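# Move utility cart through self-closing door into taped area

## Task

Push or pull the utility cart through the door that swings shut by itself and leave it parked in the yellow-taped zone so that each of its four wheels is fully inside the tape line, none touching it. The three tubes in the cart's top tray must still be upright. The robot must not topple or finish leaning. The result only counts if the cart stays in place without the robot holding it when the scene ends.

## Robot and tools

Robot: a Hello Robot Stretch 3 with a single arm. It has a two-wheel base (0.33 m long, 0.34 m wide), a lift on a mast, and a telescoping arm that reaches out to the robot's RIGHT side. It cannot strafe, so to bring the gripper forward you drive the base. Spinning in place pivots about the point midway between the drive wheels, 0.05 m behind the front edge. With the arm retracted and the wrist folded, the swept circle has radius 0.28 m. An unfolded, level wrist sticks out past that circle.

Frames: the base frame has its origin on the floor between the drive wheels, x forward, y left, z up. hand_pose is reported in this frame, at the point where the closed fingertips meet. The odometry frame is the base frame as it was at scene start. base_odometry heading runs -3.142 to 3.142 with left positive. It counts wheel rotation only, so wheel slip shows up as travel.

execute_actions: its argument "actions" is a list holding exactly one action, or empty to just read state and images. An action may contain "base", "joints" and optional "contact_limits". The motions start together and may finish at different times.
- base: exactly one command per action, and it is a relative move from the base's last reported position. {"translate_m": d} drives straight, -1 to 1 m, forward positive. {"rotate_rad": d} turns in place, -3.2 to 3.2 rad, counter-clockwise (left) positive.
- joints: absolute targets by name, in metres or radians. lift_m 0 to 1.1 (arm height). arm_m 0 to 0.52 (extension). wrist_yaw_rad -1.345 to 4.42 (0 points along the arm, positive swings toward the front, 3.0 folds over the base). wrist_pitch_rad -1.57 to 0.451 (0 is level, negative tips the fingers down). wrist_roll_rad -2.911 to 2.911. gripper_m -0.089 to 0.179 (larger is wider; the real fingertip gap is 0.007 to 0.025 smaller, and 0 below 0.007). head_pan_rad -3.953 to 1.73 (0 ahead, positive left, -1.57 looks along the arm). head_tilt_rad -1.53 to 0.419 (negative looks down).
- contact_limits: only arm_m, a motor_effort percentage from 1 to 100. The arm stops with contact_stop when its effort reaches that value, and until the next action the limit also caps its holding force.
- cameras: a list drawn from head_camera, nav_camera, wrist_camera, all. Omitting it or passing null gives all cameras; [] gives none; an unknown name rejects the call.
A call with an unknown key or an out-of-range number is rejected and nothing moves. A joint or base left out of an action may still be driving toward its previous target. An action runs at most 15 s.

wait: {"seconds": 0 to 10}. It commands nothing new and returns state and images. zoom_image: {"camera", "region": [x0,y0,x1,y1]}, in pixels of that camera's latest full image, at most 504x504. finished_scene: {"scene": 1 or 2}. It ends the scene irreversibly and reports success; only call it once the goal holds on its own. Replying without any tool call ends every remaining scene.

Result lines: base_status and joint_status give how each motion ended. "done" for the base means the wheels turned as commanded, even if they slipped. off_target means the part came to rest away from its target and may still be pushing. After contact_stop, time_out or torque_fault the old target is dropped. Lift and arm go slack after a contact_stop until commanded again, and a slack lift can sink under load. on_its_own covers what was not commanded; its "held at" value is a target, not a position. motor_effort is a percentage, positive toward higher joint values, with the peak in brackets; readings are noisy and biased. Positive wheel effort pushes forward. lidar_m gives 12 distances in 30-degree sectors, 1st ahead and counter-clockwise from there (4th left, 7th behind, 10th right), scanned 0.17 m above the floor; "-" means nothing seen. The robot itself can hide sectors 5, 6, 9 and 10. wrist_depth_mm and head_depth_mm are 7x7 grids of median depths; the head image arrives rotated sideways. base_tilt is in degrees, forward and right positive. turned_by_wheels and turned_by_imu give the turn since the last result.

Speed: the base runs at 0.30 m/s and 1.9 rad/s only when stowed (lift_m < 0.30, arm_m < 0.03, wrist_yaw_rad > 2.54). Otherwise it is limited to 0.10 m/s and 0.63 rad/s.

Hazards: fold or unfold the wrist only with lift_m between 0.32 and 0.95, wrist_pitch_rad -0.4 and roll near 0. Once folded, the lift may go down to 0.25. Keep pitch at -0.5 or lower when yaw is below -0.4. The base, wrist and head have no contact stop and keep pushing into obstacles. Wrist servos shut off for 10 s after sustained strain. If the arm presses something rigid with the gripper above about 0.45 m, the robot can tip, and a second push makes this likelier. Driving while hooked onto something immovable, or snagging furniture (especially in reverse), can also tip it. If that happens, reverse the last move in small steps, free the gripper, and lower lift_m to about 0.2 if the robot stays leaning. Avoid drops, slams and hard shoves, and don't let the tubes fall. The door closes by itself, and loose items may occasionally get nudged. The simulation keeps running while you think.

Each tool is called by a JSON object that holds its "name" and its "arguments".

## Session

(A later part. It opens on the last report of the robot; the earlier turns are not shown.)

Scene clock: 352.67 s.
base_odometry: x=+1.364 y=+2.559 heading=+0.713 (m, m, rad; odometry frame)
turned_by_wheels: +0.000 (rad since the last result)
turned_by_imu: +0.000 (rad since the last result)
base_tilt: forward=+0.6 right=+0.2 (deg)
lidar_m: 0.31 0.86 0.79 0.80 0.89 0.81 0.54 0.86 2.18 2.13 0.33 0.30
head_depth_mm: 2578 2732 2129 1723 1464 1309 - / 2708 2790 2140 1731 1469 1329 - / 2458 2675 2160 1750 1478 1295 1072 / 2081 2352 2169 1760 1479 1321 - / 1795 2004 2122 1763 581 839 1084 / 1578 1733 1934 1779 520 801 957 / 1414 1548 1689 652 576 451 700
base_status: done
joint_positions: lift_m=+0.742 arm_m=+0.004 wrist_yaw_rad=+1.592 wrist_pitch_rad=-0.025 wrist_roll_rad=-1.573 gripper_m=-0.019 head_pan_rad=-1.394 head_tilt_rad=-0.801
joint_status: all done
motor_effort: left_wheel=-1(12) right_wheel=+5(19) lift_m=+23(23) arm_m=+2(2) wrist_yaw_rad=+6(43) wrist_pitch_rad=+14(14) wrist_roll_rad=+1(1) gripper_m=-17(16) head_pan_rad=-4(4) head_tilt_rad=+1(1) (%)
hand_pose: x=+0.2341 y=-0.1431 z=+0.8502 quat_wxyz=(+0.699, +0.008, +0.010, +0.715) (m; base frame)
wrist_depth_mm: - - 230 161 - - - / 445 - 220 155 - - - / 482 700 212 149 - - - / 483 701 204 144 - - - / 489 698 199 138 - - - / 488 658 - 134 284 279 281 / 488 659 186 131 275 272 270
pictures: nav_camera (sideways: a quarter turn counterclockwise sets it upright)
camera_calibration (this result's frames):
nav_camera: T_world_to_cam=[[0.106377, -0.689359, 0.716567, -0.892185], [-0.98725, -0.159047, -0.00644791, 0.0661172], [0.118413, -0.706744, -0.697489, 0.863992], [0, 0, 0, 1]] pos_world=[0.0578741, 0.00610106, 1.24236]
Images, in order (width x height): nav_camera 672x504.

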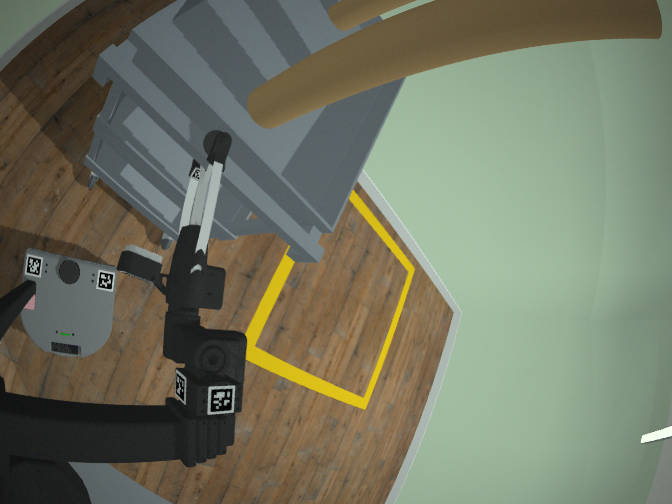

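{"name": "execute_actions", "arguments": {"actions": [{"base":{"rotate_rad":0.4},"joints":{"wrist_yaw_rad":1.2}}], "cameras": []}}

{"name": "execute_actions", "arguments": {"actions": [{"base":{"rotate_rad":0.4},"joints":{"wrist_yaw_rad":0.8}}], "cameras": []}}

{"name": "execute_actions", "arguments": {"actions": [{"base":{"translate_m":-0.25},"joints":{"wrist_yaw_rad":0.9,"head_pan_rad":-1.0,"head_tilt_rad":-1.0}}], "cameras": ["nav_camera","wrist_camera"]}}

Scene clock: 368.03 s.
base_odometry: x=+1.364 y=+2.559 heading=+1.113 (m, m, rad; odometry frame)
turned_by_wheels: +0.400 (rad since the last result)
turned_by_imu: +0.395 (rad since the last result)
base_tilt: forward=+0.6 right=+0.1 (deg)
lidar_m: 0.91 0.79 0.79 0.92 0.81 0.81 0.96 1.68 2.57 0.41 0.36 0.36
head_depth_mm: 1704 2029 2119 1717 1455 1308 - / 1570 1830 2068 1743 1464 1315 - / 1450 1680 1965 1745 1447 1301 1077 / 1347 1550 1803 629 770 828 1088 / 1269 1435 1529 678 544 865 1051 / 1189 1321 818 682 528 793 999 / 1121 1196 769 539 588 788 784
base_status: done
joint_positions: lift_m=+0.742 arm_m=+0.004 wrist_yaw_rad=+1.174 wrist_pitch_rad=-0.025 wrist_roll_rad=-1.573 gripper_m=-0.019 head_pan_rad=-1.394 head_tilt_rad=-0.801
joint_status: wrist_yaw_rad off_target (ended at +1.174, target +1.200)
on_its_own: wrist_yaw_rad is at rest, and its effort (+22) is outside its rest range (-12 to +12)
motor_effort: left_wheel=-5(8) right_wheel=+12(22) lift_m=+23(23) arm_m=+0(2) wrist_yaw_rad=+22(53) wrist_pitch_rad=+14(14) wrist_roll_rad=+2(1) gripper_m=-17(17) head_pan_rad=-4(4) head_tilt_rad=+0(0) (%)
hand_pose: x=+0.2144 y=-0.2476 z=+0.8502 quat_wxyz=(+0.833, +0.010, +0.009, +0.554) (m; base frame)
wrist_depth_mm: - - 226 158 - - - / 445 - 218 153 - - - / 481 698 210 147 - - - / 485 698 203 141 - - - / 485 692 196 136 - - - / 489 657 - 132 281 278 276 / 491 666 183 129 273 271 269
pictures: none
No camera images: the call's "cameras" was empty. Leave "cameras" out to get every camera's image.

Scene clock: 369.60 s.
base_odometry: x=+1.364 y=+2.559 heading=+1.512 (m, m, rad; odometry frame)
turned_by_wheels: +0.400 (rad since the last result)
turned_by_imu: +0.395 (rad since the last result)
base_tilt: forward=+0.6 right=+0.2 (deg)
lidar_m: 0.80 0.79 0.87 0.83 0.82 0.90 1.39 2.96 1.62 0.39 0.39 0.44
head_depth_mm: 1215 1407 1674 1725 1426 1310 - / 1190 1368 1534 628 744 1264 - / 1169 1262 803 668 890 - 1090 / 1115 968 776 654 578 1089 1119 / 397 450 526 637 882 865 1103 / 404 971 841 684 565 868 1112 / 1071 1150 850 687 553 1222 1136
base_status: done
joint_positions: lift_m=+0.742 arm_m=+0.004 wrist_yaw_rad=+0.774 wrist_pitch_rad=-0.025 wrist_roll_rad=-1.574 gripper_m=-0.019 head_pan_rad=-1.394 head_tilt_rad=-0.801
joint_status: wrist_yaw_rad off_target (ended at +0.774, target +0.800)
on_its_own: wrist_yaw_rad is at rest, and its effort (+21) is outside its rest range (-12 to +12)
motor_effort: left_wheel=-5(9) right_wheel=+11(21) lift_m=+23(23) arm_m=+0(3) wrist_yaw_rad=+21(48) wrist_pitch_rad=+14(15) wrist_roll_rad=+2(2) gripper_m=-18(17) head_pan_rad=-4(4) head_tilt_rad=+1(0) (%)
hand_pose: x=+0.1574 y=-0.3316 z=+0.8502 quat_wxyz=(+0.926, +0.011, +0.007, +0.377) (m; base frame)
wrist_depth_mm: 981 - 238 166 - - - / 435 - 224 158 - - - / 469 - 215 151 - - - / 479 671 205 143 - - - / 483 697 198 136 - - - / 487 656 - 131 287 283 283 / 492 665 181 128 268 266 264
pictures: none
No camera images: the call's "cameras" was empty. Leave "cameras" out to get every camera's image.

Scene clock: 373.10 s.
base_odometry: x=+1.350 y=+2.309 heading=+1.512 (m, m, rad; odometry frame)
turned_by_wheels: +0.000 (rad since the last result)
turned_by_imu: +0.000 (rad since the last result)
base_tilt: forward=+0.6 right=+0.1 (deg)
lidar_m: 1.03 1.03 0.91 0.73 0.73 0.80 1.23 2.72 1.74 0.40 0.38 0.39
head_depth_mm: 1168 720 645 678 1298 - 1084 / 863 743 649 896 - 1171 1113 / 416 497 597 557 974 1196 - / 811 751 643 907 1124 1199 1104 / 888 774 659 554 1016 1207 1093 / 919 759 664 551 1326 1206 1096 / 1391 1646 1659 1444 1357 1221 1103
base_status: done
joint_positions: lift_m=+0.742 arm_m=+0.004 wrist_yaw_rad=+0.938 wrist_pitch_rad=-0.024 wrist_roll_rad=-1.574 gripper_m=-0.019 head_pan_rad=-1.007 head_tilt_rad=-0.988
joint_status: wrist_yaw_rad off_target (ended at +0.938, target +0.900); the others done
on_its_own: wrist_yaw_rad is held at +0.940, not at your +0.900, by its stall guard, which is not easing now
motor_effort: left_wheel=-1(11) right_wheel=-1(15) lift_m=+23(23) arm_m=-4(5) wrist_yaw_rad=+3(50) wrist_pitch_rad=+14(14) wrist_roll_rad=+2(2) gripper_m=-17(18) head_pan_rad=+4(37) head_tilt_rad=-7(25) (%)
hand_pose: x=+0.1849 y=-0.3002 z=+0.8505 quat_wxyz=(+0.892, +0.010, +0.007, +0.452) (m; base frame)
wrist_depth_mm: - - 218 153 - - - / 446 - 212 149 - - - / 481 657 206 144 - - - / 483 698 200 140 - - - / 487 702 196 136 704 - - / 491 661 - 133 279 277 276 / 494 667 186 129 284 281 277
pictures: nav_camera (sideways: a quarter turn counterclockwise sets it upright), wrist_camera
camera_calibration (this result's frames):
nav_camera: T_world_to_cam=[[0.423296, -0.700616, 0.57442, -0.708901], [-0.854769, -0.519, -0.00313327, 0.0609926], [0.300319, -0.48967, -0.818555, 1.02031], [0, 0, 0, 1]] pos_world=[0.0457903, 0.0346032, 1.24258]
wrist_camera: T_world_to_cam=[[0.0276634, 0.0270753, 0.999251, -0.852986], [-0.715538, -0.697501, 0.0387082, -0.0737094], [0.698026, -0.716073, 0.0000781513, -0.177149], [0, 0, 0, 1]] pos_world=[0.094509, -0.155169, 0.855214]
Images, in order (width x height): nav_camera 672x504, wrist_camera 644x364.

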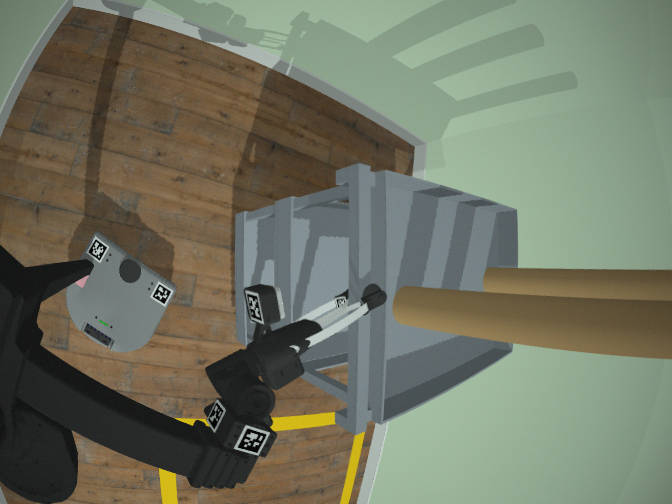

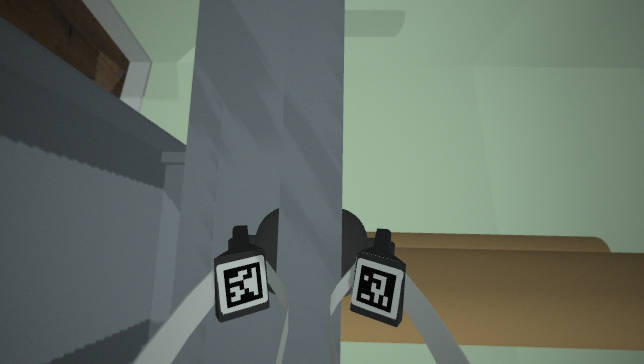

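{"name": "execute_actions", "arguments": {"actions": [{"base":{"rotate_rad":0.52},"joints":{"wrist_yaw_rad":0.6}}], "cameras": []}}

{"name": "execute_actions", "arguments": {"actions": [{"base":{"translate_m":-0.4},"joints":{"wrist_yaw_rad":0.7,"head_pan_rad":-1.4}}], "cameras": ["nav_camera"]}}

Scene clock: 381.47 s.
base_odometry: x=+1.350 y=+2.309 heading=+2.032 (m, m, rad; odometry frame)
turned_by_wheels: +0.520 (rad since the last result)
turned_by_imu: +0.511 (rad since the last result)
base_tilt: forward=+0.5 right=+0.2 (deg)
lidar_m: 1.02 0.91 0.74 0.73 0.80 1.21 2.73 1.75 0.39 0.38 0.41 1.04
head_depth_mm: 861 756 622 528 861 - 1078 / 1410 749 649 900 965 1176 1112 / 1558 725 585 931 1214 1200 - / 1472 1671 605 962 1299 1207 1110 / 1308 1507 1655 1520 1341 1207 1095 / 1173 1333 1543 1522 1352 1214 1090 / 1057 1194 1362 1499 1360 1218 1100
base_status: done
joint_positions: lift_m=+0.742 arm_m=+0.004 wrist_yaw_rad=+0.567 wrist_pitch_rad=-0.027 wrist_roll_rad=-1.572 gripper_m=-0.019 head_pan_rad=-1.007 head_tilt_rad=-0.988
joint_status: wrist_yaw_rad off_target (ended at +0.567, target +0.600)
on_its_own: wrist_yaw_rad is at rest, and its effort (+27) is outside its rest range (-12 to +12)
motor_effort: left_wheel=-5(10) right_wheel=+15(33) lift_m=+23(23) arm_m=+1(4) wrist_yaw_rad=+27(46) wrist_pitch_rad=+15(16) wrist_roll_rad=+1(2) gripper_m=-18(18) head_pan_rad=+4(4) head_tilt_rad=-6(6) (%)
hand_pose: x=+0.1159 y=-0.3644 z=+0.8497 quat_wxyz=(+0.960, +0.013, +0.005, +0.279) (m; base frame)
wrist_depth_mm: 287 284 279 256 - - - / - - 256 180 - - - / 442 - 236 165 - - - / 482 641 216 153 - - - / 482 697 203 139 - - - / 483 669 - 131 - - - / 487 659 177 125 259 260 261
pictures: none
No camera images: the call's "cameras" was empty. Leave "cameras" out to get every camera's image.

Scene clock: 386.47 s.
base_odometry: x=+1.528 y=+1.951 heading=+2.032 (m, m, rad; odometry frame)
turned_by_wheels: +0.000 (rad since the last result)
turned_by_imu: +0.001 (rad since the last result)
base_tilt: forward=+0.6 right=+0.2 (deg)
lidar_m: 1.42 0.97 0.79 0.79 0.84 1.31 2.33 1.68 1.34 0.41 0.40 0.41
head_depth_mm: 1189 1395 1610 1487 1361 1155 1092 / 1224 1398 591 1457 1368 1162 - / 1261 728 586 934 - 1184 - / 882 768 656 933 1194 1200 1093 / 464 537 617 909 891 1206 1097 / 431 563 651 551 881 1194 1098 / 792 786 667 525 1300 1223 1102
base_status: done
joint_positions: lift_m=+0.742 arm_m=+0.004 wrist_yaw_rad=+0.697 wrist_pitch_rad=-0.024 wrist_roll_rad=-1.575 gripper_m=-0.019 head_pan_rad=-1.393 head_tilt_rad=-0.988
joint_status: all done
motor_effort: left_wheel=-1(12) right_wheel=-1(17) lift_m=+23(23) arm_m=-3(3) wrist_yaw_rad=+3(54) wrist_pitch_rad=+14(16) wrist_roll_rad=+2(2) gripper_m=-19(19) head_pan_rad=-4(39) head_tilt_rad=-7(6) (%)
hand_pose: x=+0.1428 y=-0.3451 z=+0.8505 quat_wxyz=(+0.940, +0.011, +0.006, +0.341) (m; base frame)
wrist_depth_mm: 448 - 192 132 - - - / 483 648 192 132 - - - / 490 706 193 133 - - - / 485 703 194 133 692 695 - / 489 694 195 134 290 293 292 / 490 685 - 135 287 287 284 / 487 599 197 135 - - -
pictures: nav_camera (sideways: a quarter turn counterclockwise sets it upright)
camera_calibration (this result's frames):
nav_camera: T_world_to_cam=[[0.12841, -0.808475, 0.574351, -0.707014], [-0.987268, -0.159032, -0.00313176, 0.0617988], [0.0938722, -0.566637, -0.818603, 1.02163], [0, 0, 0, 1]] pos_world=[0.0558963, 0.0171206, 1.24258]
Images, in order (width x height): nav_camera 672x504.

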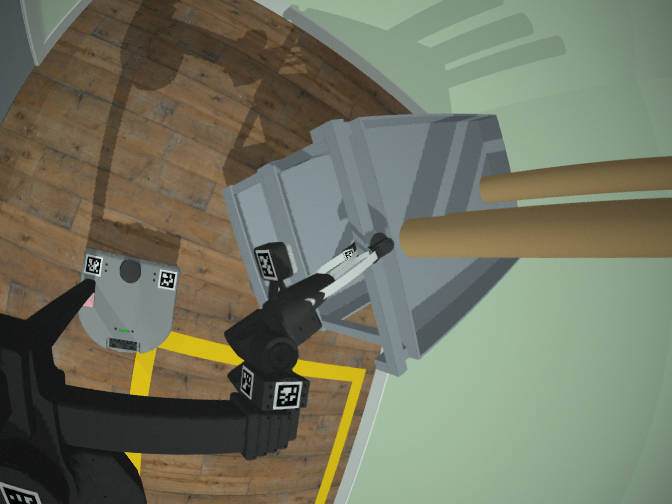

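{"name": "execute_actions", "arguments": {"actions": [{"base":{"translate_m":-0.6},"joints":{"wrist_yaw_rad":0.85,"head_pan_rad":-1.0}}], "cameras": []}}

{"name": "execute_actions", "arguments": {"actions": [{"base":{"translate_m":-0.6},"joints":{"wrist_yaw_rad":0.95,"arm_m":0.05,"head_pan_rad":-0.6}}], "cameras": ["nav_camera","head_camera"]}}

Scene clock: 397.87 s.
base_odometry: x=+1.795 y=+1.414 heading=+2.032 (m, m, rad; odometry frame)
turned_by_wheels: +0.000 (rad since the last result)
turned_by_imu: +0.000 (rad since the last result)
base_tilt: forward=+0.6 right=+0.2 (deg)
lidar_m: 0.31 1.09 0.87 0.87 0.94 1.45 1.74 1.57 1.26 1.25 0.30 0.23
head_depth_mm: 1208 1392 1597 1489 1341 - 1078 / 1298 1466 1607 1491 - 1178 1112 / 1403 1544 610 899 1283 1194 - / 1530 716 656 500 873 1178 1100 / 1675 721 606 565 457 979 1094 / 381 437 555 578 468 1163 1097 / 364 546 644 580 531 1195 1104
base_status: done
joint_positions: lift_m=+0.742 arm_m=+0.004 wrist_yaw_rad=+0.911 wrist_pitch_rad=-0.023 wrist_roll_rad=-1.575 gripper_m=-0.019 head_pan_rad=-1.007 head_tilt_rad=-0.988
joint_status: wrist_yaw_rad off_target (ended at +0.911, target +0.850); the others done
on_its_own: wrist_yaw_rad is held at +0.892, not at your +0.850, by its stall guard, which is not easing now; wrist_yaw_rad is at rest, and its effort (-14) is outside its rest range (-12 to +12)
motor_effort: left_wheel=+1(10) right_wheel=-5(14) lift_m=+23(23) arm_m=-3(5) wrist_yaw_rad=-14(49) wrist_pitch_rad=+14(14) wrist_roll_rad=+2(2) gripper_m=-18(18) head_pan_rad=+5(39) head_tilt_rad=-6(7) (%)
hand_pose: x=+0.1806 y=-0.3058 z=+0.8506 quat_wxyz=(+0.898, +0.010, +0.008, +0.440) (m; base frame)
wrist_depth_mm: 467 122 63 60 370 368 370 / 481 141 130 68 251 250 249 / 485 537 153 78 274 271 268 / 470 - 179 92 - - - / 439 - 215 111 - - - / 361 361 - 139 - - - / - - - 221 - - -
pictures: none
No camera images: the call's "cameras" was empty. Leave "cameras" out to get every camera's image.

Scene clock: 404.97 s.
base_odometry: x=+2.062 y=+0.876 heading=+2.032 (m, m, rad; odometry frame)
turned_by_wheels: +0.000 (rad since the last result)
turned_by_imu: +0.000 (rad since the last result)
base_tilt: forward=+0.6 right=+0.2 (deg)
lidar_m: 0.26 1.19 0.96 0.95 1.04 1.16 1.15 1.25 1.18 1.17 0.24 0.18
head_depth_mm: 1488 1529 661 491 1345 1182 1076 / 1656 709 649 578 437 1192 1105 / 362 434 553 569 506 1150 1117 / 392 475 629 573 515 870 1103 / 481 559 641 574 535 1157 1095 / 486 760 662 578 852 1208 1098 / 2226 783 668 590 1178 1220 1101
base_status: done
joint_positions: lift_m=+0.742 arm_m=+0.050 wrist_yaw_rad=+0.992 wrist_pitch_rad=-0.026 wrist_roll_rad=-1.577 gripper_m=-0.019 head_pan_rad=-0.607 head_tilt_rad=-0.988
joint_status: wrist_yaw_rad off_target (ended at +0.992, target +0.950); the others done
on_its_own: wrist_yaw_rad is held at +1.000, not at your +0.950, by its stall guard, which is not easing now
motor_effort: left_wheel=-2(6) right_wheel=+2(31) lift_m=+23(23) arm_m=+2(8) wrist_yaw_rad=+6(51) wrist_pitch_rad=+15(15) wrist_roll_rad=+3(3) gripper_m=-19(19) head_pan_rad=+4(40) head_tilt_rad=-5(7) (%)
hand_pose: x=+0.1927 y=-0.3344 z=+0.8500 quat_wxyz=(+0.879, +0.010, +0.009, +0.476) (m; base frame)
wrist_depth_mm: 428 - - - 216 216 214 / 465 - - - - 255 249 / 449 - - - - - - / 430 - 52 51 - - - / 406 385 323 73 - - - / - - - 152 - - - / - - - - - - -
pictures: head_camera (sideways: a quarter turn clockwise sets it upright), nav_camera (sideways: a quarter turn counterclockwise sets it upright)
camera_calibration (this result's frames):
head_camera: T_world_to_cam=[[-0.671201, 0.512724, -0.535354, 0.719181], [0.595547, 0.803008, 0.0223953, -0.0308115], [0.441376, -0.303797, -0.844331, 1.05449], [0, 0, 0, 1]] pos_world=[0.0356372, -0.0236479, 1.27605]
nav_camera: T_world_to_cam=[[0.662864, -0.480557, 0.574174, -0.710042], [-0.585172, -0.810903, -0.00312783, 0.0593409], [0.467103, -0.333917, -0.818727, 1.01952], [0, 0, 0, 1]] pos_world=[0.0291666, 0.0473384, 1.24258]
Images, in order (width x height): head_camera 896x504, nav_camera 672x504.

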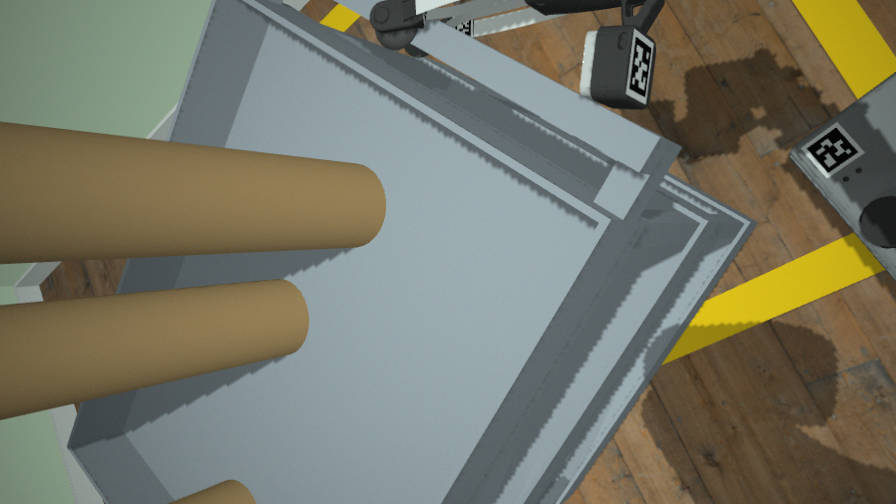

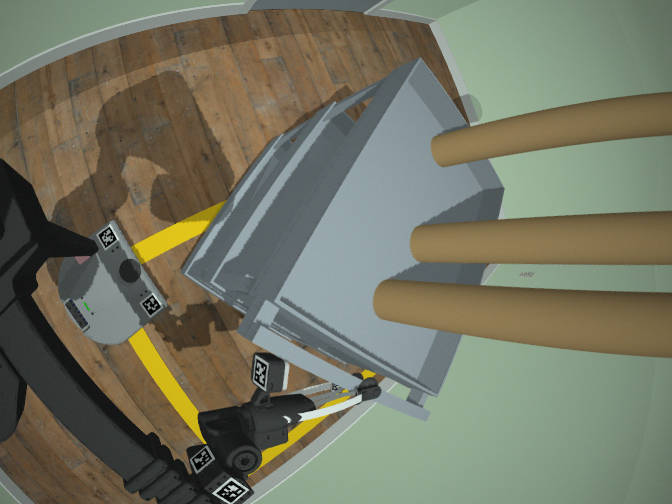

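{"name": "execute_actions", "arguments": {"actions": [{"base":{"translate_m":-0.03},"joints":{"wrist_yaw_rad":1.4,"arm_m":0.17}}], "cameras": []}}

{"name": "execute_actions", "arguments": {"actions": [{"joints":{"wrist_yaw_rad":1.7,"arm_m":0.33}}], "cameras": []}}

{"name": "execute_actions", "arguments": {"actions": [{"base":{"translate_m":-0.05},"joints":{"wrist_yaw_rad":1.8,"arm_m":0.52}}], "cameras": ["nav_camera","head_camera"]}}

Scene clock: 419.57 s.
base_odometry: x=+2.075 y=+0.849 heading=+2.032 (m, m, rad; odometry frame)
turned_by_wheels: +0.000 (rad since the last result)
turned_by_imu: +0.000 (rad since the last result)
base_tilt: forward=+0.6 right=+0.2 (deg)
lidar_m: 0.30 1.20 0.97 0.96 1.04 1.13 1.12 1.22 1.17 1.16 0.30 0.21
head_depth_mm: 1473 699 667 1438 1323 1189 1075 / 1709 717 649 560 1284 1191 1106 / 404 495 615 570 478 1179 1118 / 414 501 617 571 532 1076 1102 / 528 605 659 575 825 1172 1098 / 512 746 664 578 897 1212 1098 / 2223 782 667 603 1215 1217 1102
base_status: done
joint_positions: lift_m=+0.742 arm_m=+0.170 wrist_yaw_rad=+1.451 wrist_pitch_rad=-0.024 wrist_roll_rad=-1.574 gripper_m=-0.019 head_pan_rad=-0.607 head_tilt_rad=-0.988
joint_status: wrist_yaw_rad off_target (ended at +1.451, target +1.400); the others done
on_its_own: wrist_yaw_rad is held at +1.455, not at your +1.400, by its stall guard, which is not easing now
motor_effort: left_wheel=+0(15) right_wheel=+2(26) lift_m=+23(23) arm_m=+3(9) wrist_yaw_rad=+2(65) wrist_pitch_rad=+14(16) wrist_roll_rad=+2(3) gripper_m=-17(18) head_pan_rad=+5(4) head_tilt_rad=-6(6) (%)
hand_pose: x=+0.2324 y=-0.3449 z=+0.8505 quat_wxyz=(+0.748, +0.008, +0.010, +0.664) (m; base frame)
wrist_depth_mm: 483 131 125 72 - - 590 / 482 148 141 80 269 267 266 / 483 575 158 89 267 264 263 / 484 573 182 101 - - - / 456 - 205 116 - - - / 422 - - 137 - - - / 345 340 332 180 - - -
pictures: none
No camera images: the call's "cameras" was empty. Leave "cameras" out to get every camera's image.

Scene clock: 422.07 s.
base_odometry: x=+2.075 y=+0.849 heading=+2.032 (m, m, rad; odometry frame)
turned_by_wheels: +0.000 (rad since the last result)
turned_by_imu: +0.000 (rad since the last result)
base_tilt: forward=+0.6 right=+0.2 (deg)
lidar_m: 0.36 1.20 0.97 0.96 1.04 1.13 1.12 1.22 1.17 1.16 0.26 0.27
head_depth_mm: 1491 719 673 1437 1262 1189 1079 / 427 537 635 565 615 1193 1106 / 456 532 624 568 814 1146 1117 / 2090 715 656 572 857 1166 1105 / 505 633 660 585 878 1190 1090 / 2348 780 663 611 1114 1214 1102 / 2225 763 666 916 1200 1215 1102
base_status: not commanded
joint_positions: lift_m=+0.742 arm_m=+0.330 wrist_yaw_rad=+1.756 wrist_pitch_rad=-0.023 wrist_roll_rad=-1.574 gripper_m=-0.019 head_pan_rad=-0.607 head_tilt_rad=-0.988
joint_status: wrist_yaw_rad off_target (ended at +1.756, target +1.700); the others done
on_its_own: wrist_yaw_rad is held at +1.749, not at your +1.700, by its stall guard, which is not easing now
motor_effort: left_wheel=+0(10) right_wheel=+1(22) lift_m=+23(23) arm_m=+5(9) wrist_yaw_rad=-6(62) wrist_pitch_rad=+14(14) wrist_roll_rad=+2(2) gripper_m=-17(19) head_pan_rad=+4(4) head_tilt_rad=-7(6) (%)
hand_pose: x=+0.2298 y=-0.4272 z=+0.8506 quat_wxyz=(+0.639, +0.006, +0.011, +0.770) (m; base frame)
wrist_depth_mm: 477 144 139 85 590 589 590 / 481 574 152 92 628 624 608 / 484 607 165 100 276 274 274 / 484 615 181 111 287 284 282 / 480 - 197 121 - - - / 439 - - 135 - - - / - - 262 157 - - -
pictures: none
No camera images: the call's "cameras" was empty. Leave "cameras" out to get every camera's image.

Scene clock: 425.07 s.
base_odometry: x=+2.097 y=+0.805 heading=+2.032 (m, m, rad; odometry frame)
turned_by_wheels: +0.000 (rad since the last result)
turned_by_imu: -0.001 (rad since the last result)
base_tilt: forward=+0.5 right=+0.2 (deg)
lidar_m: 0.39 1.21 0.97 0.96 1.05 1.08 1.07 1.17 1.17 0.41 0.34 0.35
head_depth_mm: 507 574 636 583 859 1173 1074 / 1596 759 648 567 865 1168 1102 / 516 622 651 602 883 1180 1114 / 2245 752 657 605 890 1190 1101 / 2486 775 661 585 893 1205 1098 / 2425 744 663 601 995 1210 1097 / 507 593 666 701 1321 1219 1097
base_status: done
joint_positions: lift_m=+0.742 arm_m=+0.520 wrist_yaw_rad=+1.840 wrist_pitch_rad=-0.023 wrist_roll_rad=-1.577 gripper_m=-0.019 head_pan_rad=-0.607 head_tilt_rad=-0.988
joint_status: wrist_yaw_rad off_target (ended at +1.840, target +1.800); the others done
on_its_own: wrist_yaw_rad is held at +1.846, not at your +1.800, by its stall guard, which is not easing now
motor_effort: left_wheel=-4(11) right_wheel=+10(45) lift_m=+23(23) arm_m=+3(10) wrist_yaw_rad=+6(47) wrist_pitch_rad=+13(13) wrist_roll_rad=+3(3) gripper_m=-18(19) head_pan_rad=+5(4) head_tilt_rad=-6(6) (%)
hand_pose: x=+0.2250 y=-0.5966 z=+0.8507 quat_wxyz=(+0.606, +0.005, +0.011, +0.796) (m; base frame)
wrist_depth_mm: 478 127 122 68 - - - / 485 145 138 75 262 261 259 / 487 576 154 85 265 263 260 / 484 - 180 97 - - - / 450 - 205 112 - - - / 416 - - 135 - - - / 346 344 334 186 - - -
pictures: head_camera (sideways: a quarter turn clockwise sets it upright), nav_camera (sideways: a quarter turn counterclockwise sets it upright)
camera_calibration (this result's frames):
head_camera: T_world_to_cam=[[-0.671327, 0.5127, -0.535219, 0.719006], [0.595463, 0.803071, 0.0223903, -0.0308045], [0.441298, -0.303672, -0.844417, 1.0546], [0, 0, 0, 1]] pos_world=[0.0356363, -0.0236424, 1.27604]
nav_camera: T_world_to_cam=[[0.662992, -0.480538, 0.574042, -0.709872], [-0.585084, -0.810967, -0.00312492, 0.0593366], [0.467031, -0.333791, -0.81882, 1.01964], [0, 0, 0, 1]] pos_world=[0.0291536, 0.0473464, 1.24258]
Images, in order (width x height): head_camera 896x504, nav_camera 672x504.

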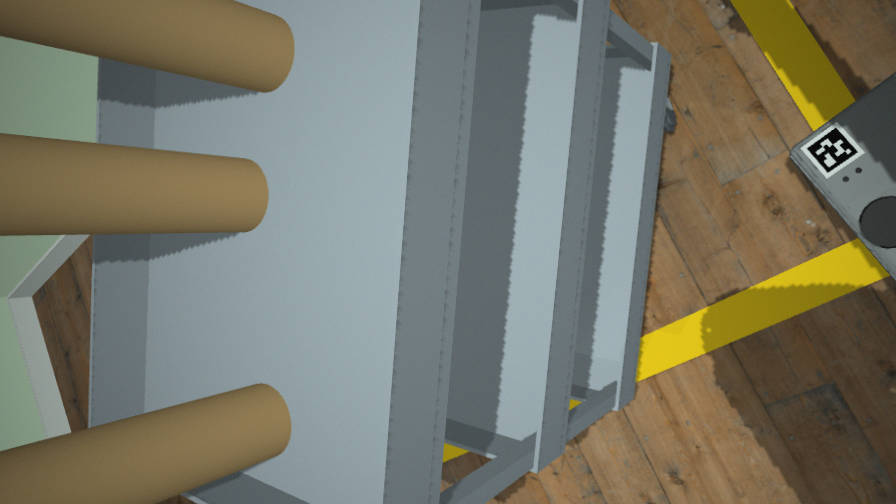

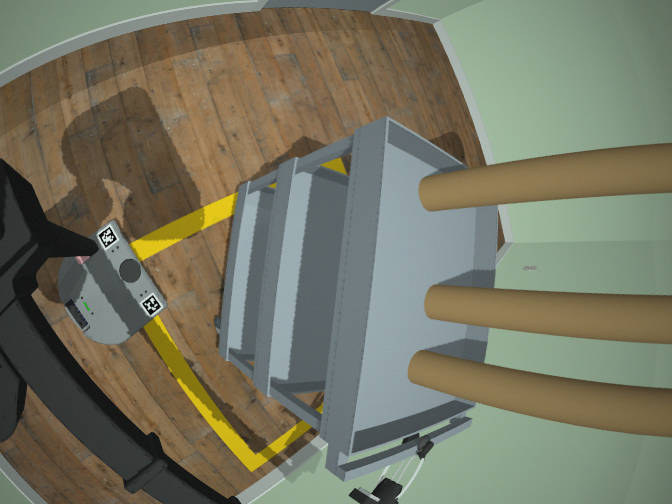

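{"name": "execute_actions", "arguments": {"actions": [{"base":{"rotate_rad":-0.12}}], "cameras": []}}

{"name": "execute_actions", "arguments": {"actions": [{"joints":{"gripper_m":0.1}}], "cameras": []}}

{"name": "execute_actions", "arguments": {"actions": [{"base":{"translate_m":-0.25}}], "cameras": []}}

{"name": "execute_actions", "arguments": {"actions": [{"joints":{"arm_m":0.004,"wrist_yaw_rad":0,"wrist_roll_rad":0,"gripper_m":0.0,"lift_m":0.70}}], "cameras": []}}

{"name": "execute_actions", "arguments": {"actions": [{"base":{"rotate_rad":1.0},"joints":{"head_pan_rad":-1.4}}], "cameras": []}}

{"name": "execute_actions", "arguments": {"actions": [{"base":{"translate_m":0.3}}]}}

Scene clock: 445.57 s.
base_odometry: x=+2.097 y=+0.805 heading=+1.912 (m, m, rad; odometry frame)
turned_by_wheels: -0.120 (rad since the last result)
turned_by_imu: -0.128 (rad since the last result)
base_tilt: forward=+0.5 right=+0.2 (deg)
lidar_m: 0.35 1.33 1.00 0.96 1.00 1.11 1.07 1.11 1.19 0.40 0.32 0.32
head_depth_mm: 494 560 631 552 859 1169 1078 / 1436 757 648 559 868 1160 1101 / 492 595 651 562 870 1166 1114 / 1797 731 656 566 875 1165 1104 / 2227 771 660 569 876 1193 1093 / 2446 772 649 574 884 1198 1100 / 488 541 640 580 1291 1216 1103
base_status: done
joint_positions: lift_m=+0.742 arm_m=+0.520 wrist_yaw_rad=+1.828 wrist_pitch_rad=-0.026 wrist_roll_rad=-1.578 gripper_m=-0.019 head_pan_rad=-0.606 head_tilt_rad=-0.989
joint_status: not commanded
on_its_own: wrist_yaw_rad is held at +1.846, not at your +1.800, by its stall guard, which is not easing now; wrist_yaw_rad is at rest, and its effort (+15) is outside its rest range (-12 to +12)
motor_effort: left_wheel=+0(42) right_wheel=+1(84) lift_m=+23(23) arm_m=-2(4) wrist_yaw_rad=+15(31) wrist_pitch_rad=+15(18) wrist_roll_rad=+4(4) gripper_m=-18(21) head_pan_rad=+4(4) head_tilt_rad=-6(6) (%)
hand_pose: x=+0.2257 y=-0.5997 z=+0.8499 quat_wxyz=(+0.610, +0.005, +0.013, +0.792) (m; base frame)
wrist_depth_mm: 467 120 61 58 367 367 363 / 475 138 128 65 252 251 252 / 480 533 150 74 275 274 272 / 469 - 180 88 - - - / 434 - 211 106 - - - / 362 - - 133 - - - / - - - 211 - - -
pictures: none
No camera images: the call's "cameras" was empty. Leave "cameras" out to get every camera's image.

Scene clock: 447.27 s.
base_odometry: x=+2.097 y=+0.805 heading=+1.912 (m, m, rad; odometry frame)
turned_by_wheels: +0.000 (rad since the last result)
turned_by_imu: +0.000 (rad since the last result)
base_tilt: forward=+0.6 right=+0.2 (deg)
lidar_m: 0.35 1.33 1.00 0.96 1.00 1.11 1.07 1.11 1.20 0.40 0.32 0.32
head_depth_mm: 499 563 633 555 861 1169 1077 / 1427 757 648 558 867 1159 1106 / 493 596 651 563 870 1165 1118 / 1798 731 654 566 873 1166 1106 / 2232 770 659 572 877 1190 1093 / 2427 759 649 574 881 1194 1096 / 475 537 639 579 1292 1215 1103
base_status: not commanded
joint_positions: lift_m=+0.742 arm_m=+0.520 wrist_yaw_rad=+1.844 wrist_pitch_rad=-0.024 wrist_roll_rad=-1.576 gripper_m=+0.100 head_pan_rad=-0.606 head_tilt_rad=-0.989
joint_status: all done
on_its_own: wrist_yaw_rad is held at +1.846, not at your +1.800, by its stall guard, which is not easing now
motor_effort: left_wheel=+1(4) right_wheel=-1(11) lift_m=+23(23) arm_m=-2(1) wrist_yaw_rad=+2(14) wrist_pitch_rad=+14(15) wrist_roll_rad=+3(4) gripper_m=+0(82) head_pan_rad=+4(4) head_tilt_rad=-6(5) (%)
hand_pose: x=+0.2247 y=-0.5960 z=+0.8505 quat_wxyz=(+0.604, +0.005, +0.012, +0.797) (m; base frame)
wrist_depth_mm: 467 118 60 57 374 371 371 / 479 136 126 64 250 249 247 / 480 538 147 73 263 260 258 / 471 - 171 85 - - - / 440 - 212 103 - - - / 397 - 266 135 - - - / 961 - 355 197 - - -
pictures: none
No camera images: the call's "cameras" was empty. Leave "cameras" out to get every camera's image.

Scene clock: 451.10 s.
base_odometry: x=+2.181 y=+0.569 heading=+1.912 (m, m, rad; odometry frame)
turned_by_wheels: +0.000 (rad since the last result)
turned_by_imu: +0.001 (rad since the last result)
base_tilt: forward=+0.5 right=+0.2 (deg)
lidar_m: 0.56 1.35 1.00 0.97 1.01 0.85 0.82 0.86 1.18 1.15 0.52 0.52
head_depth_mm: 1249 695 1609 1488 1317 1192 1080 / 861 742 666 1413 1332 1194 1102 / 672 745 670 982 1271 1198 1119 / 867 767 673 987 1276 1201 1106 / 701 759 675 994 1285 1205 1095 / 891 779 681 1001 1286 1212 1098 / 897 782 684 1003 1318 1216 1104
base_status: done
joint_positions: lift_m=+0.742 arm_m=+0.520 wrist_yaw_rad=+1.844 wrist_pitch_rad=-0.024 wrist_roll_rad=-1.576 gripper_m=+0.100 head_pan_rad=-0.606 head_tilt_rad=-0.989
joint_status: not commanded
on_its_own: wrist_yaw_rad is held at +1.846, not at your +1.800, by its stall guard, which is not easing now
motor_effort: left_wheel=+1(2) right_wheel=-1(9) lift_m=+23(23) arm_m=-1(2) wrist_yaw_rad=+3(2) wrist_pitch_rad=+14(14) wrist_roll_rad=+3(3) gripper_m=+0(1) head_pan_rad=+4(4) head_tilt_rad=-6(5) (%)
hand_pose: x=+0.2247 y=-0.5960 z=+0.8505 quat_wxyz=(+0.604, +0.005, +0.012, +0.797) (m; base frame)
wrist_depth_mm: 292 292 282 279 758 743 - / 481 690 320 241 - - - / 479 692 936 335 503 506 501 / 428 696 - 403 - - - / 541 660 - 520 - - - / 959 - - 603 - - - / - - - - - - -
pictures: none
No camera images: the call's "cameras" was empty. Leave "cameras" out to get every camera's image.

Scene clock: 456.07 s.
base_odometry: x=+2.181 y=+0.569 heading=+1.912 (m, m, rad; odometry frame)
turned_by_wheels: +0.000 (rad since the last result)
turned_by_imu: +0.000 (rad since the last result)
base_tilt: forward=+0.5 right=+0.2 (deg)
lidar_m: 0.56 1.36 1.00 0.97 1.01 0.85 0.82 0.85 1.18 1.15 0.52 0.52
head_depth_mm: 1244 695 1605 1490 1321 1189 1064 / 864 741 667 1413 1323 1192 1105 / 672 744 671 986 1270 1201 1114 / 868 767 675 989 1285 1205 1105 / 700 758 677 995 1283 1212 1096 / 890 779 679 999 1283 1213 1097 / 898 783 685 1004 1318 1213 1101
base_status: not commanded
joint_positions: lift_m=+0.700 arm_m=+0.004 wrist_yaw_rad=+0.001 wrist_pitch_rad=-0.024 wrist_roll_rad=-0.003 gripper_m=+0.000 head_pan_rad=-0.606 head_tilt_rad=-0.989
joint_status: all done
motor_effort: left_wheel=+2(2) right_wheel=-1(1) lift_m=+17(21) arm_m=-5(6) wrist_yaw_rad=+0(2) wrist_pitch_rad=+14(14) wrist_roll_rad=+1(1) gripper_m=-2(80) head_pan_rad=+4(4) head_tilt_rad=-7(5) (%)
hand_pose: x=-0.0212 y=-0.4049 z=+0.8088 quat_wxyz=(+0.708, +0.009, -0.706, -0.008) (m; base frame)
wrist_depth_mm: 837 845 843 838 838 838 839 / 853 855 858 870 854 860 857 / 876 897 885 888 886 891 893 / 907 911 905 911 921 924 921 / 949 942 948 - 938 948 923 / 974 982 967 - 989 978 974 / - - - - - - 985
pictures: none
No camera images: the call's "cameras" was empty. Leave "cameras" out to get every camera's image.

Scene clock: 458.60 s.
base_odometry: x=+2.181 y=+0.569 heading=+2.912 (m, m, rad; odometry frame)
turned_by_wheels: +1.000 (rad since the last result)
turned_by_imu: +0.993 (rad since the last result)
base_tilt: forward=+0.5 right=+0.1 (deg)
lidar_m: 1.01 0.97 1.00 0.86 0.82 0.84 1.13 1.15 0.53 0.52 0.55 1.42
head_depth_mm: 638 735 642 948 1328 - - / 862 746 655 941 1163 - - / 697 762 1023 982 1276 1184 - / 900 768 1025 1006 1294 1204 1091 / 905 773 1057 1193 1327 1206 1095 / 709 778 1046 1178 1354 1210 1098 / 2428 716 1649 1528 1354 1214 1103
base_status: done
joint_positions: lift_m=+0.700 arm_m=+0.004 wrist_yaw_rad=+0.001 wrist_pitch_rad=-0.024 wrist_roll_rad=-0.003 gripper_m=+0.000 head_pan_rad=-1.393 head_tilt_rad=-0.989
joint_status: all done
motor_effort: left_wheel=-2(6) right_wheel=+4(8) lift_m=+17(17) arm_m=-5(5) wrist_yaw_rad=-2(1) wrist_pitch_rad=+14(14) wrist_roll_rad=+1(1) gripper_m=-2(2) head_pan_rad=-5(56) head_tilt_rad=-4(6) (%)
hand_pose: x=-0.0212 y=-0.4049 z=+0.8088 quat_wxyz=(+0.708, +0.009, -0.706, -0.008) (m; base frame)
wrist_depth_mm: 454 - 487 512 - 978 804 / 469 - 510 519 - 953 807 / 284 281 276 270 266 263 298 / 293 286 280 277 271 266 263 / - 787 - - 279 282 831 / - 751 793 - - 932 844 / 588 616 613 622 630 944 864
pictures: none
No camera images: the call's "cameras" was empty. Leave "cameras" out to get every camera's image.

Scene clock: 463.07 s.
base_odometry: x=+1.889 y=+0.637 heading=+2.911 (m, m, rad; odometry frame)
turned_by_wheels: +0.000 (rad since the last result)
turned_by_imu: +0.000 (rad since the last result)
base_tilt: forward=+0.6 right=+0.1 (deg)
lidar_m: 0.74 0.71 0.73 0.98 0.98 1.01 1.35 1.41 0.55 0.54 2.78 1.05
head_depth_mm: 861 756 668 957 1202 - - / 676 743 1015 959 1284 - - / 800 746 1025 1004 1288 1176 - / 2427 1986 1657 1460 1318 1200 1090 / 2460 2046 1735 1520 1349 1206 1095 / 2415 2067 1748 1521 1352 1214 1098 / 2379 2084 1759 1535 1355 1214 1102
base_status: done
joint_positions: lift_m=+0.700 arm_m=+0.004 wrist_yaw_rad=+0.001 wrist_pitch_rad=-0.024 wrist_roll_rad=-0.003 gripper_m=+0.000 head_pan_rad=-1.393 head_tilt_rad=-0.989
joint_status: not commanded
motor_effort: left_wheel=-2(3) right_wheel=+3(9) lift_m=+17(17) arm_m=-5(5) wrist_yaw_rad=+0(1) wrist_pitch_rad=+14(14) wrist_roll_rad=+1(1) gripper_m=-3(3) head_pan_rad=-5(4) head_tilt_rad=-6(5) (%)
hand_pose: x=-0.0212 y=-0.4049 z=+0.8088 quat_wxyz=(+0.708, +0.009, -0.706, -0.008) (m; base frame)
wrist_depth_mm: - - - - - - 461 / - - - - - - 474 / - - 302 297 292 287 282 / - - 308 303 298 291 286 / - - - - - 759 296 / - - 340 - 788 778 - / - - 561 617 614 626 610
pictures: head_camera (sideways: a quarter turn clockwise sets it upright), nav_camera (sideways: a quarter turn counterclockwise sets it upright), wrist_camera
camera_calibration (this result's frames):
head_camera: T_world_to_cam=[[-0.111565, 0.837755, -0.534527, 0.71469], [0.989035, 0.145981, 0.0223647, -0.033172], [0.0967672, -0.526171, -0.844855, 1.05728], [0, 0, 0, 1]] pos_world=[0.0102335, -0.0375855, 1.27601]
nav_camera: T_world_to_cam=[[0.128443, -0.809165, 0.573372, -0.705737], [-0.987286, -0.158921, -0.00311008, 0.0617707], [0.0936372, -0.565683, -0.81929, 1.02253], [0, 0, 0, 1]] pos_world=[0.0558856, 0.017185, 1.24259]
wrist_camera: T_world_to_cam=[[-0.999142, 0.0163579, 0.0380515, -0.0514724], [-0.0342721, 0.189361, -0.981309, 0.905956], [-0.0232576, -0.981771, -0.188638, -0.0785114], [0, 0, 0, 1]] pos_world=[-0.0222052, -0.247791, 0.876171]
Images, in order (width x height): head_camera 896x504, nav_camera 672x504, wrist_camera 644x364.

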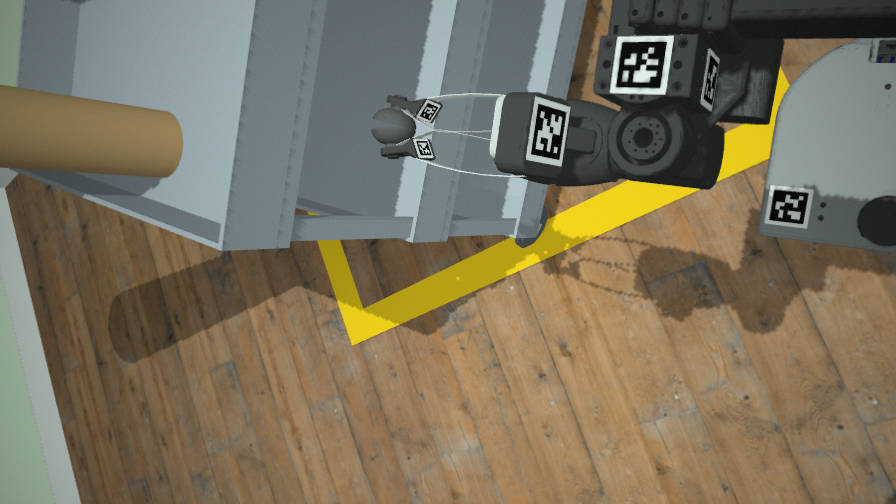

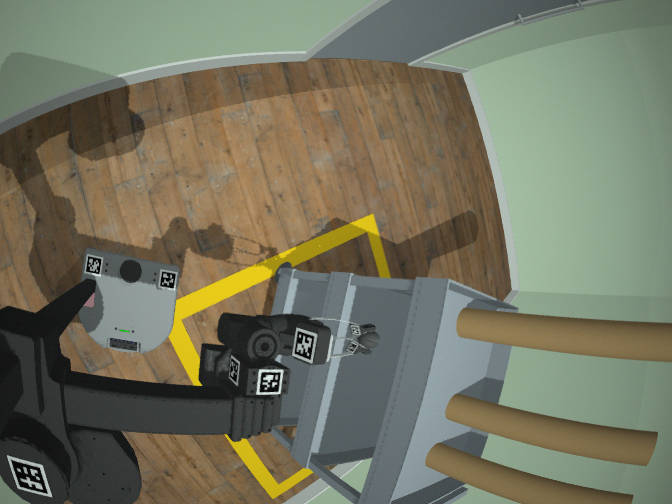

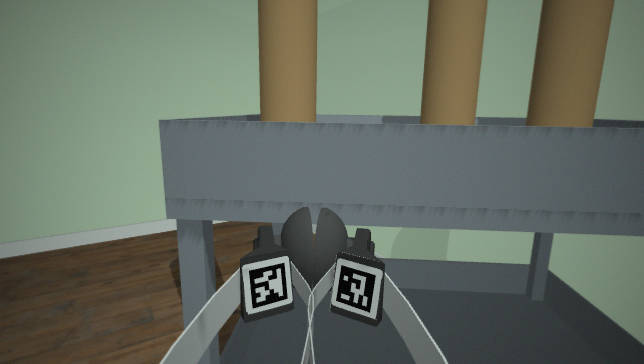

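{"name": "execute_actions", "arguments": {"actions": []}}

{"name": "execute_actions", "arguments": {"actions": [{"joints":{"arm_m":0.11}}], "cameras": []}}

{"name": "execute_actions", "arguments": {"actions": [{"joints":{"arm_m":0.2}}]}}

Scene clock: 475.90 s.
base_odometry: x=+1.889 y=+0.637 heading=+2.911 (m, m, rad; odometry frame)
turned_by_wheels: +0.000 (rad since the last result)
turned_by_imu: +0.000 (rad since the last result)
base_tilt: forward=+0.6 right=+0.1 (deg)
lidar_m: 0.75 0.71 0.73 0.98 0.98 1.00 1.34 1.40 0.55 0.54 2.78 1.05
head_depth_mm: 861 754 668 958 1201 - - / 676 744 1017 957 1284 - - / 801 746 1024 1003 1294 1176 - / 2444 1990 1663 1453 1317 1205 1091 / 2497 2047 1735 1515 1349 1207 1092 / 2430 2051 1748 1524 1351 1210 1100 / 2370 2067 1757 1535 1357 1217 1104
base_status: done
joint_positions: lift_m=+0.700 arm_m=+0.004 wrist_yaw_rad=+0.001 wrist_pitch_rad=-0.024 wrist_roll_rad=-0.003 gripper_m=+0.000 head_pan_rad=-1.393 head_tilt_rad=-0.989
joint_status: not commanded
motor_effort: left_wheel=-2(3) right_wheel=+3(9) lift_m=+17(17) arm_m=-4(5) wrist_yaw_rad=-1(1) wrist_pitch_rad=+14(14) wrist_roll_rad=+1(1) gripper_m=-2(3) head_pan_rad=-4(4) head_tilt_rad=-6(5) (%)
hand_pose: x=-0.0212 y=-0.4049 z=+0.8088 quat_wxyz=(+0.708, +0.009, -0.706, -0.008) (m; base frame)
wrist_depth_mm: - - - - - - 460 / - - - - - - 475 / - - 304 296 292 287 281 / - - 309 303 296 292 285 / - - - - - 752 297 / - - 340 - 778 778 - / - - 566 617 623 629 610
pictures: head_camera (sideways: a quarter turn clockwise sets it upright), nav_camera (sideways: a quarter turn counterclockwise sets it upright), wrist_camera
camera_calibration (this result's frames):
head_camera: T_world_to_cam=[[-0.111565, 0.837755, -0.534527, 0.71469], [0.989035, 0.145981, 0.0223647, -0.033172], [0.0967671, -0.526171, -0.844855, 1.05728], [0, 0, 0, 1]] pos_world=[0.0102334, -0.0375855, 1.27601]
nav_camera: T_world_to_cam=[[0.128443, -0.809165, 0.573372, -0.705737], [-0.987286, -0.15892, -0.00311008, 0.0617707], [0.093637, -0.565683, -0.81929, 1.02253], [0, 0, 0, 1]] pos_world=[0.0558856, 0.017185, 1.24259]
wrist_camera: T_world_to_cam=[[-0.999142, 0.016358, 0.0380516, -0.0514725], [-0.0342722, 0.189361, -0.981309, 0.905956], [-0.0232578, -0.981771, -0.188638, -0.0785114], [0, 0, 0, 1]] pos_world=[-0.0222052, -0.247791, 0.876171]
Images, in order (width x height): head_camera 896x504, nav_camera 672x504, wrist_camera 644x364.

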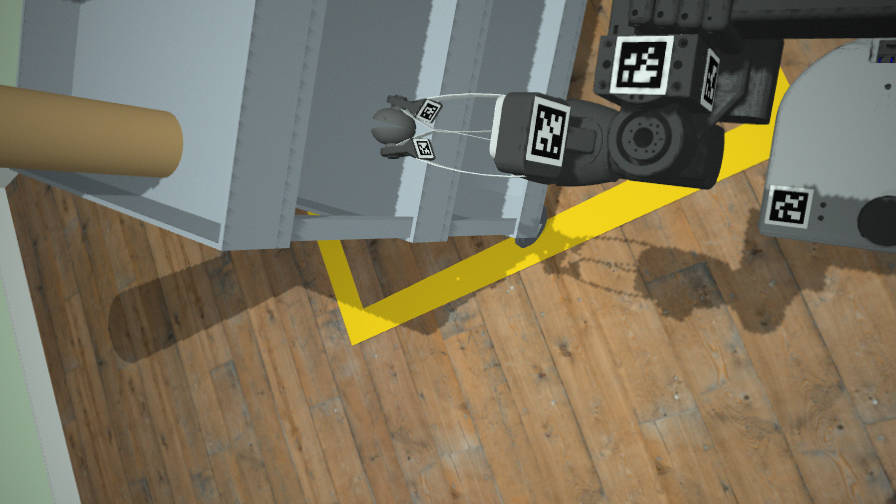

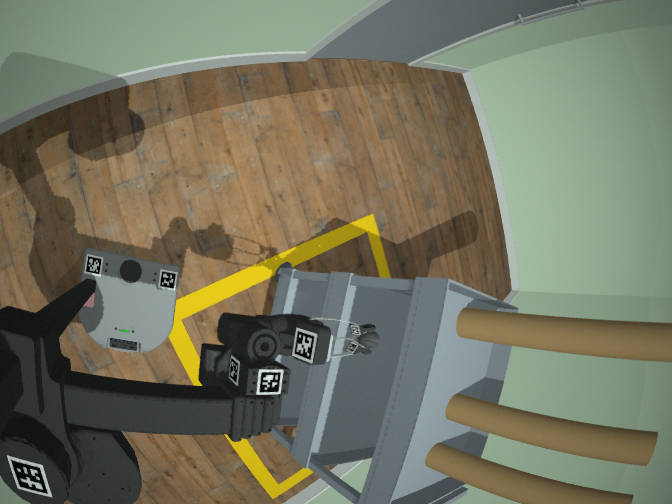

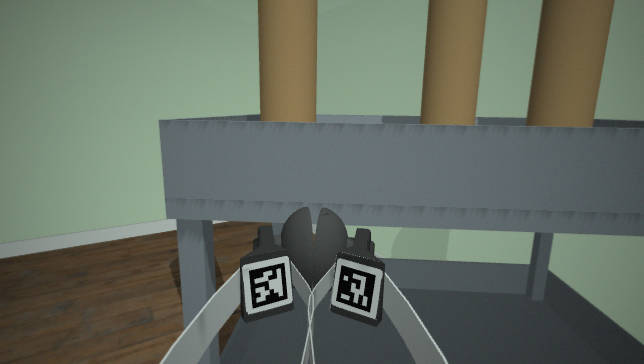

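Scene clock: 477.93 s.
base_odometry: x=+1.889 y=+0.637 heading=+2.911 (m, m, rad; odometry frame)
turned_by_wheels: +0.000 (rad since the last result)
turned_by_imu: +0.000 (rad since the last result)
base_tilt: forward=+0.6 right=+0.1 (deg)
lidar_m: 0.75 0.71 0.73 0.98 0.98 1.01 1.35 1.41 0.55 0.54 2.78 1.05
head_depth_mm: 861 755 668 973 - 1200 - / 676 743 664 - 1283 1194 - / 802 746 1023 1005 1299 1200 - / 2472 1970 1657 1455 1323 1205 1092 / 2468 2045 1738 1519 1354 1208 1093 / 2426 2039 1752 1518 1347 1213 1096 / 2396 2075 1747 1535 1353 1216 1104
base_status: not commanded
joint_positions: lift_m=+0.700 arm_m=+0.110 wrist_yaw_rad=+0.001 wrist_pitch_rad=-0.024 wrist_roll_rad=-0.003 gripper_m=+0.000 head_pan_rad=-1.393 head_tilt_rad=-0.989
joint_status: all done
motor_effort: left_wheel=-2(2) right_wheel=+3(3) lift_m=+18(18) arm_m=+4(5) wrist_yaw_rad=+0(1) wrist_pitch_rad=+14(14) wrist_roll_rad=+1(1) gripper_m=-3(2) head_pan_rad=-4(5) head_tilt_rad=-5(6) (%)
hand_pose: x=-0.0212 y=-0.5102 z=+0.8088 quat_wxyz=(+0.708, +0.009, -0.706, -0.008) (m; base frame)
wrist_depth_mm: - - - - - 391 395 / - - - - - 409 393 / - 199 196 192 432 406 376 / - 203 199 196 191 189 185 / - 210 206 - 198 195 191 / - 227 - - 204 201 198 / - 242 612 622 621 626 606
pictures: none
No camera images: the call's "cameras" was empty. Leave "cameras" out to get every camera's image.

Scene clock: 479.83 s.
base_odometry: x=+1.889 y=+0.637 heading=+2.912 (m, m, rad; odometry frame)
turned_by_wheels: +0.000 (rad since the last result)
turned_by_imu: +0.000 (rad since the last result)
base_tilt: forward=+0.6 right=+0.2 (deg)
lidar_m: 0.74 0.71 0.73 0.98 0.98 1.00 1.35 1.40 0.60 0.60 2.78 1.05
head_depth_mm: 885 755 1071 - 1281 1187 - / 726 759 - - 1303 1195 - / 2369 728 1066 1281 1335 1198 - / 2448 1974 1702 1481 1333 1207 1089 / 2461 2033 1736 1510 1346 1206 1094 / 2420 2053 1751 1529 1353 1209 1098 / 2382 2074 1756 1533 1361 1218 1098
base_status: not commanded
joint_positions: lift_m=+0.700 arm_m=+0.200 wrist_yaw_rad=+0.010 wrist_pitch_rad=-0.023 wrist_roll_rad=-0.003 gripper_m=+0.000 head_pan_rad=-1.393 head_tilt_rad=-0.989
joint_status: all done
motor_effort: left_wheel=+2(2) right_wheel=-3(11) lift_m=+18(17) arm_m=+6(14) wrist_yaw_rad=-9(21) wrist_pitch_rad=+14(16) wrist_roll_rad=+1(1) gripper_m=-3(4) head_pan_rad=-5(5) head_tilt_rad=-6(6) (%)
hand_pose: x=-0.0188 y=-0.6001 z=+0.8088 quat_wxyz=(+0.708, +0.012, -0.706, -0.005) (m; base frame)
wrist_depth_mm: - - - 342 - 373 859 / - - - 351 - 378 873 / - 200 186 354 576 355 354 / - 202 187 175 164 155 147 / - 209 196 177 169 159 151 / - 228 205 - 174 164 155 / - 238 - 598 622 603 163
pictures: head_camera (sideways: a quarter turn clockwise sets it upright), nav_camera (sideways: a quarter turn counterclockwise sets it upright), wrist_camera
camera_calibration (this result's frames):
head_camera: T_world_to_cam=[[-0.111532, 0.837804, -0.534458, 0.7146], [0.989042, 0.145931, 0.0223622, -0.0331688], [0.0967294, -0.526108, -0.844899, 1.05733], [0, 0, 0, 1]] pos_world=[0.0102313, -0.0375836, 1.276]
nav_camera: T_world_to_cam=[[0.128412, -0.809217, 0.573304, -0.70565], [-0.987294, -0.158873, -0.00310859, 0.0617688], [0.0935979, -0.565621, -0.819337, 1.02259], [0, 0, 0, 1]] pos_world=[0.0558856, 0.0171874, 1.24259]
wrist_camera: T_world_to_cam=[[-0.999256, 0.00707096, 0.0379088, -0.0513648], [-0.035894, 0.188789, -0.981361, 0.942725], [-0.0140959, -0.981992, -0.188395, -0.270207], [0, 0, 0, 1]] pos_world=[-0.0212973, -0.442954, 0.876196]
Images, in order (width x height): head_camera 896x504, nav_camera 672x504, wrist_camera 644x364.

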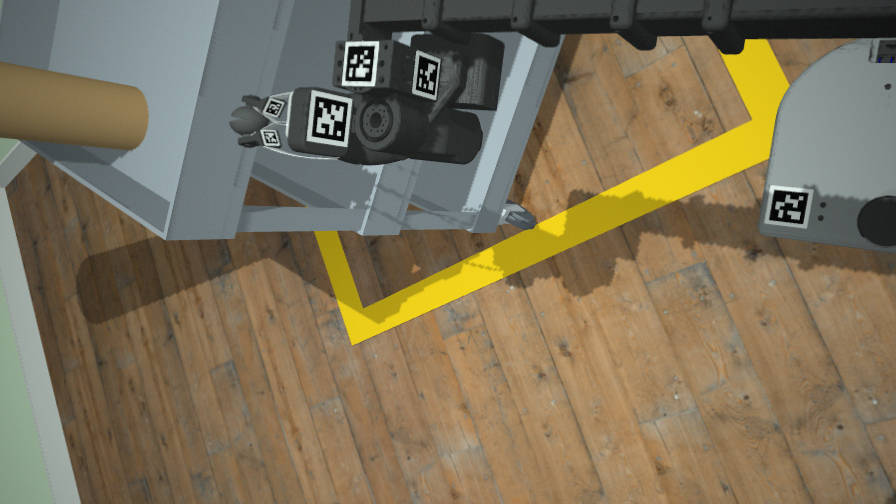

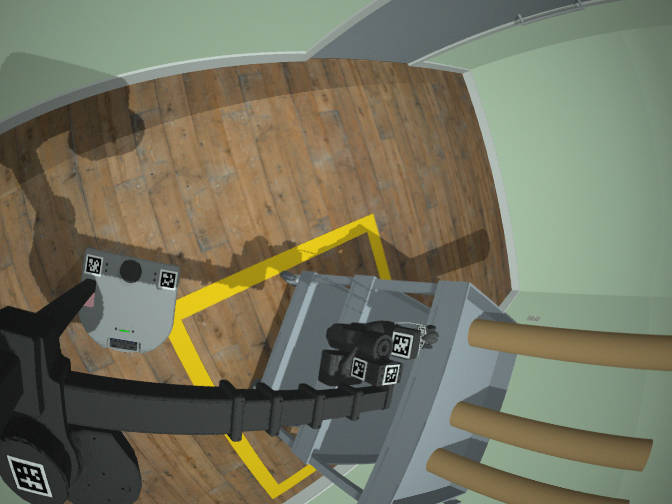

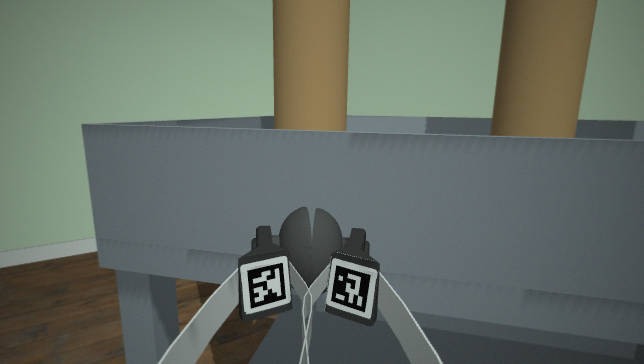

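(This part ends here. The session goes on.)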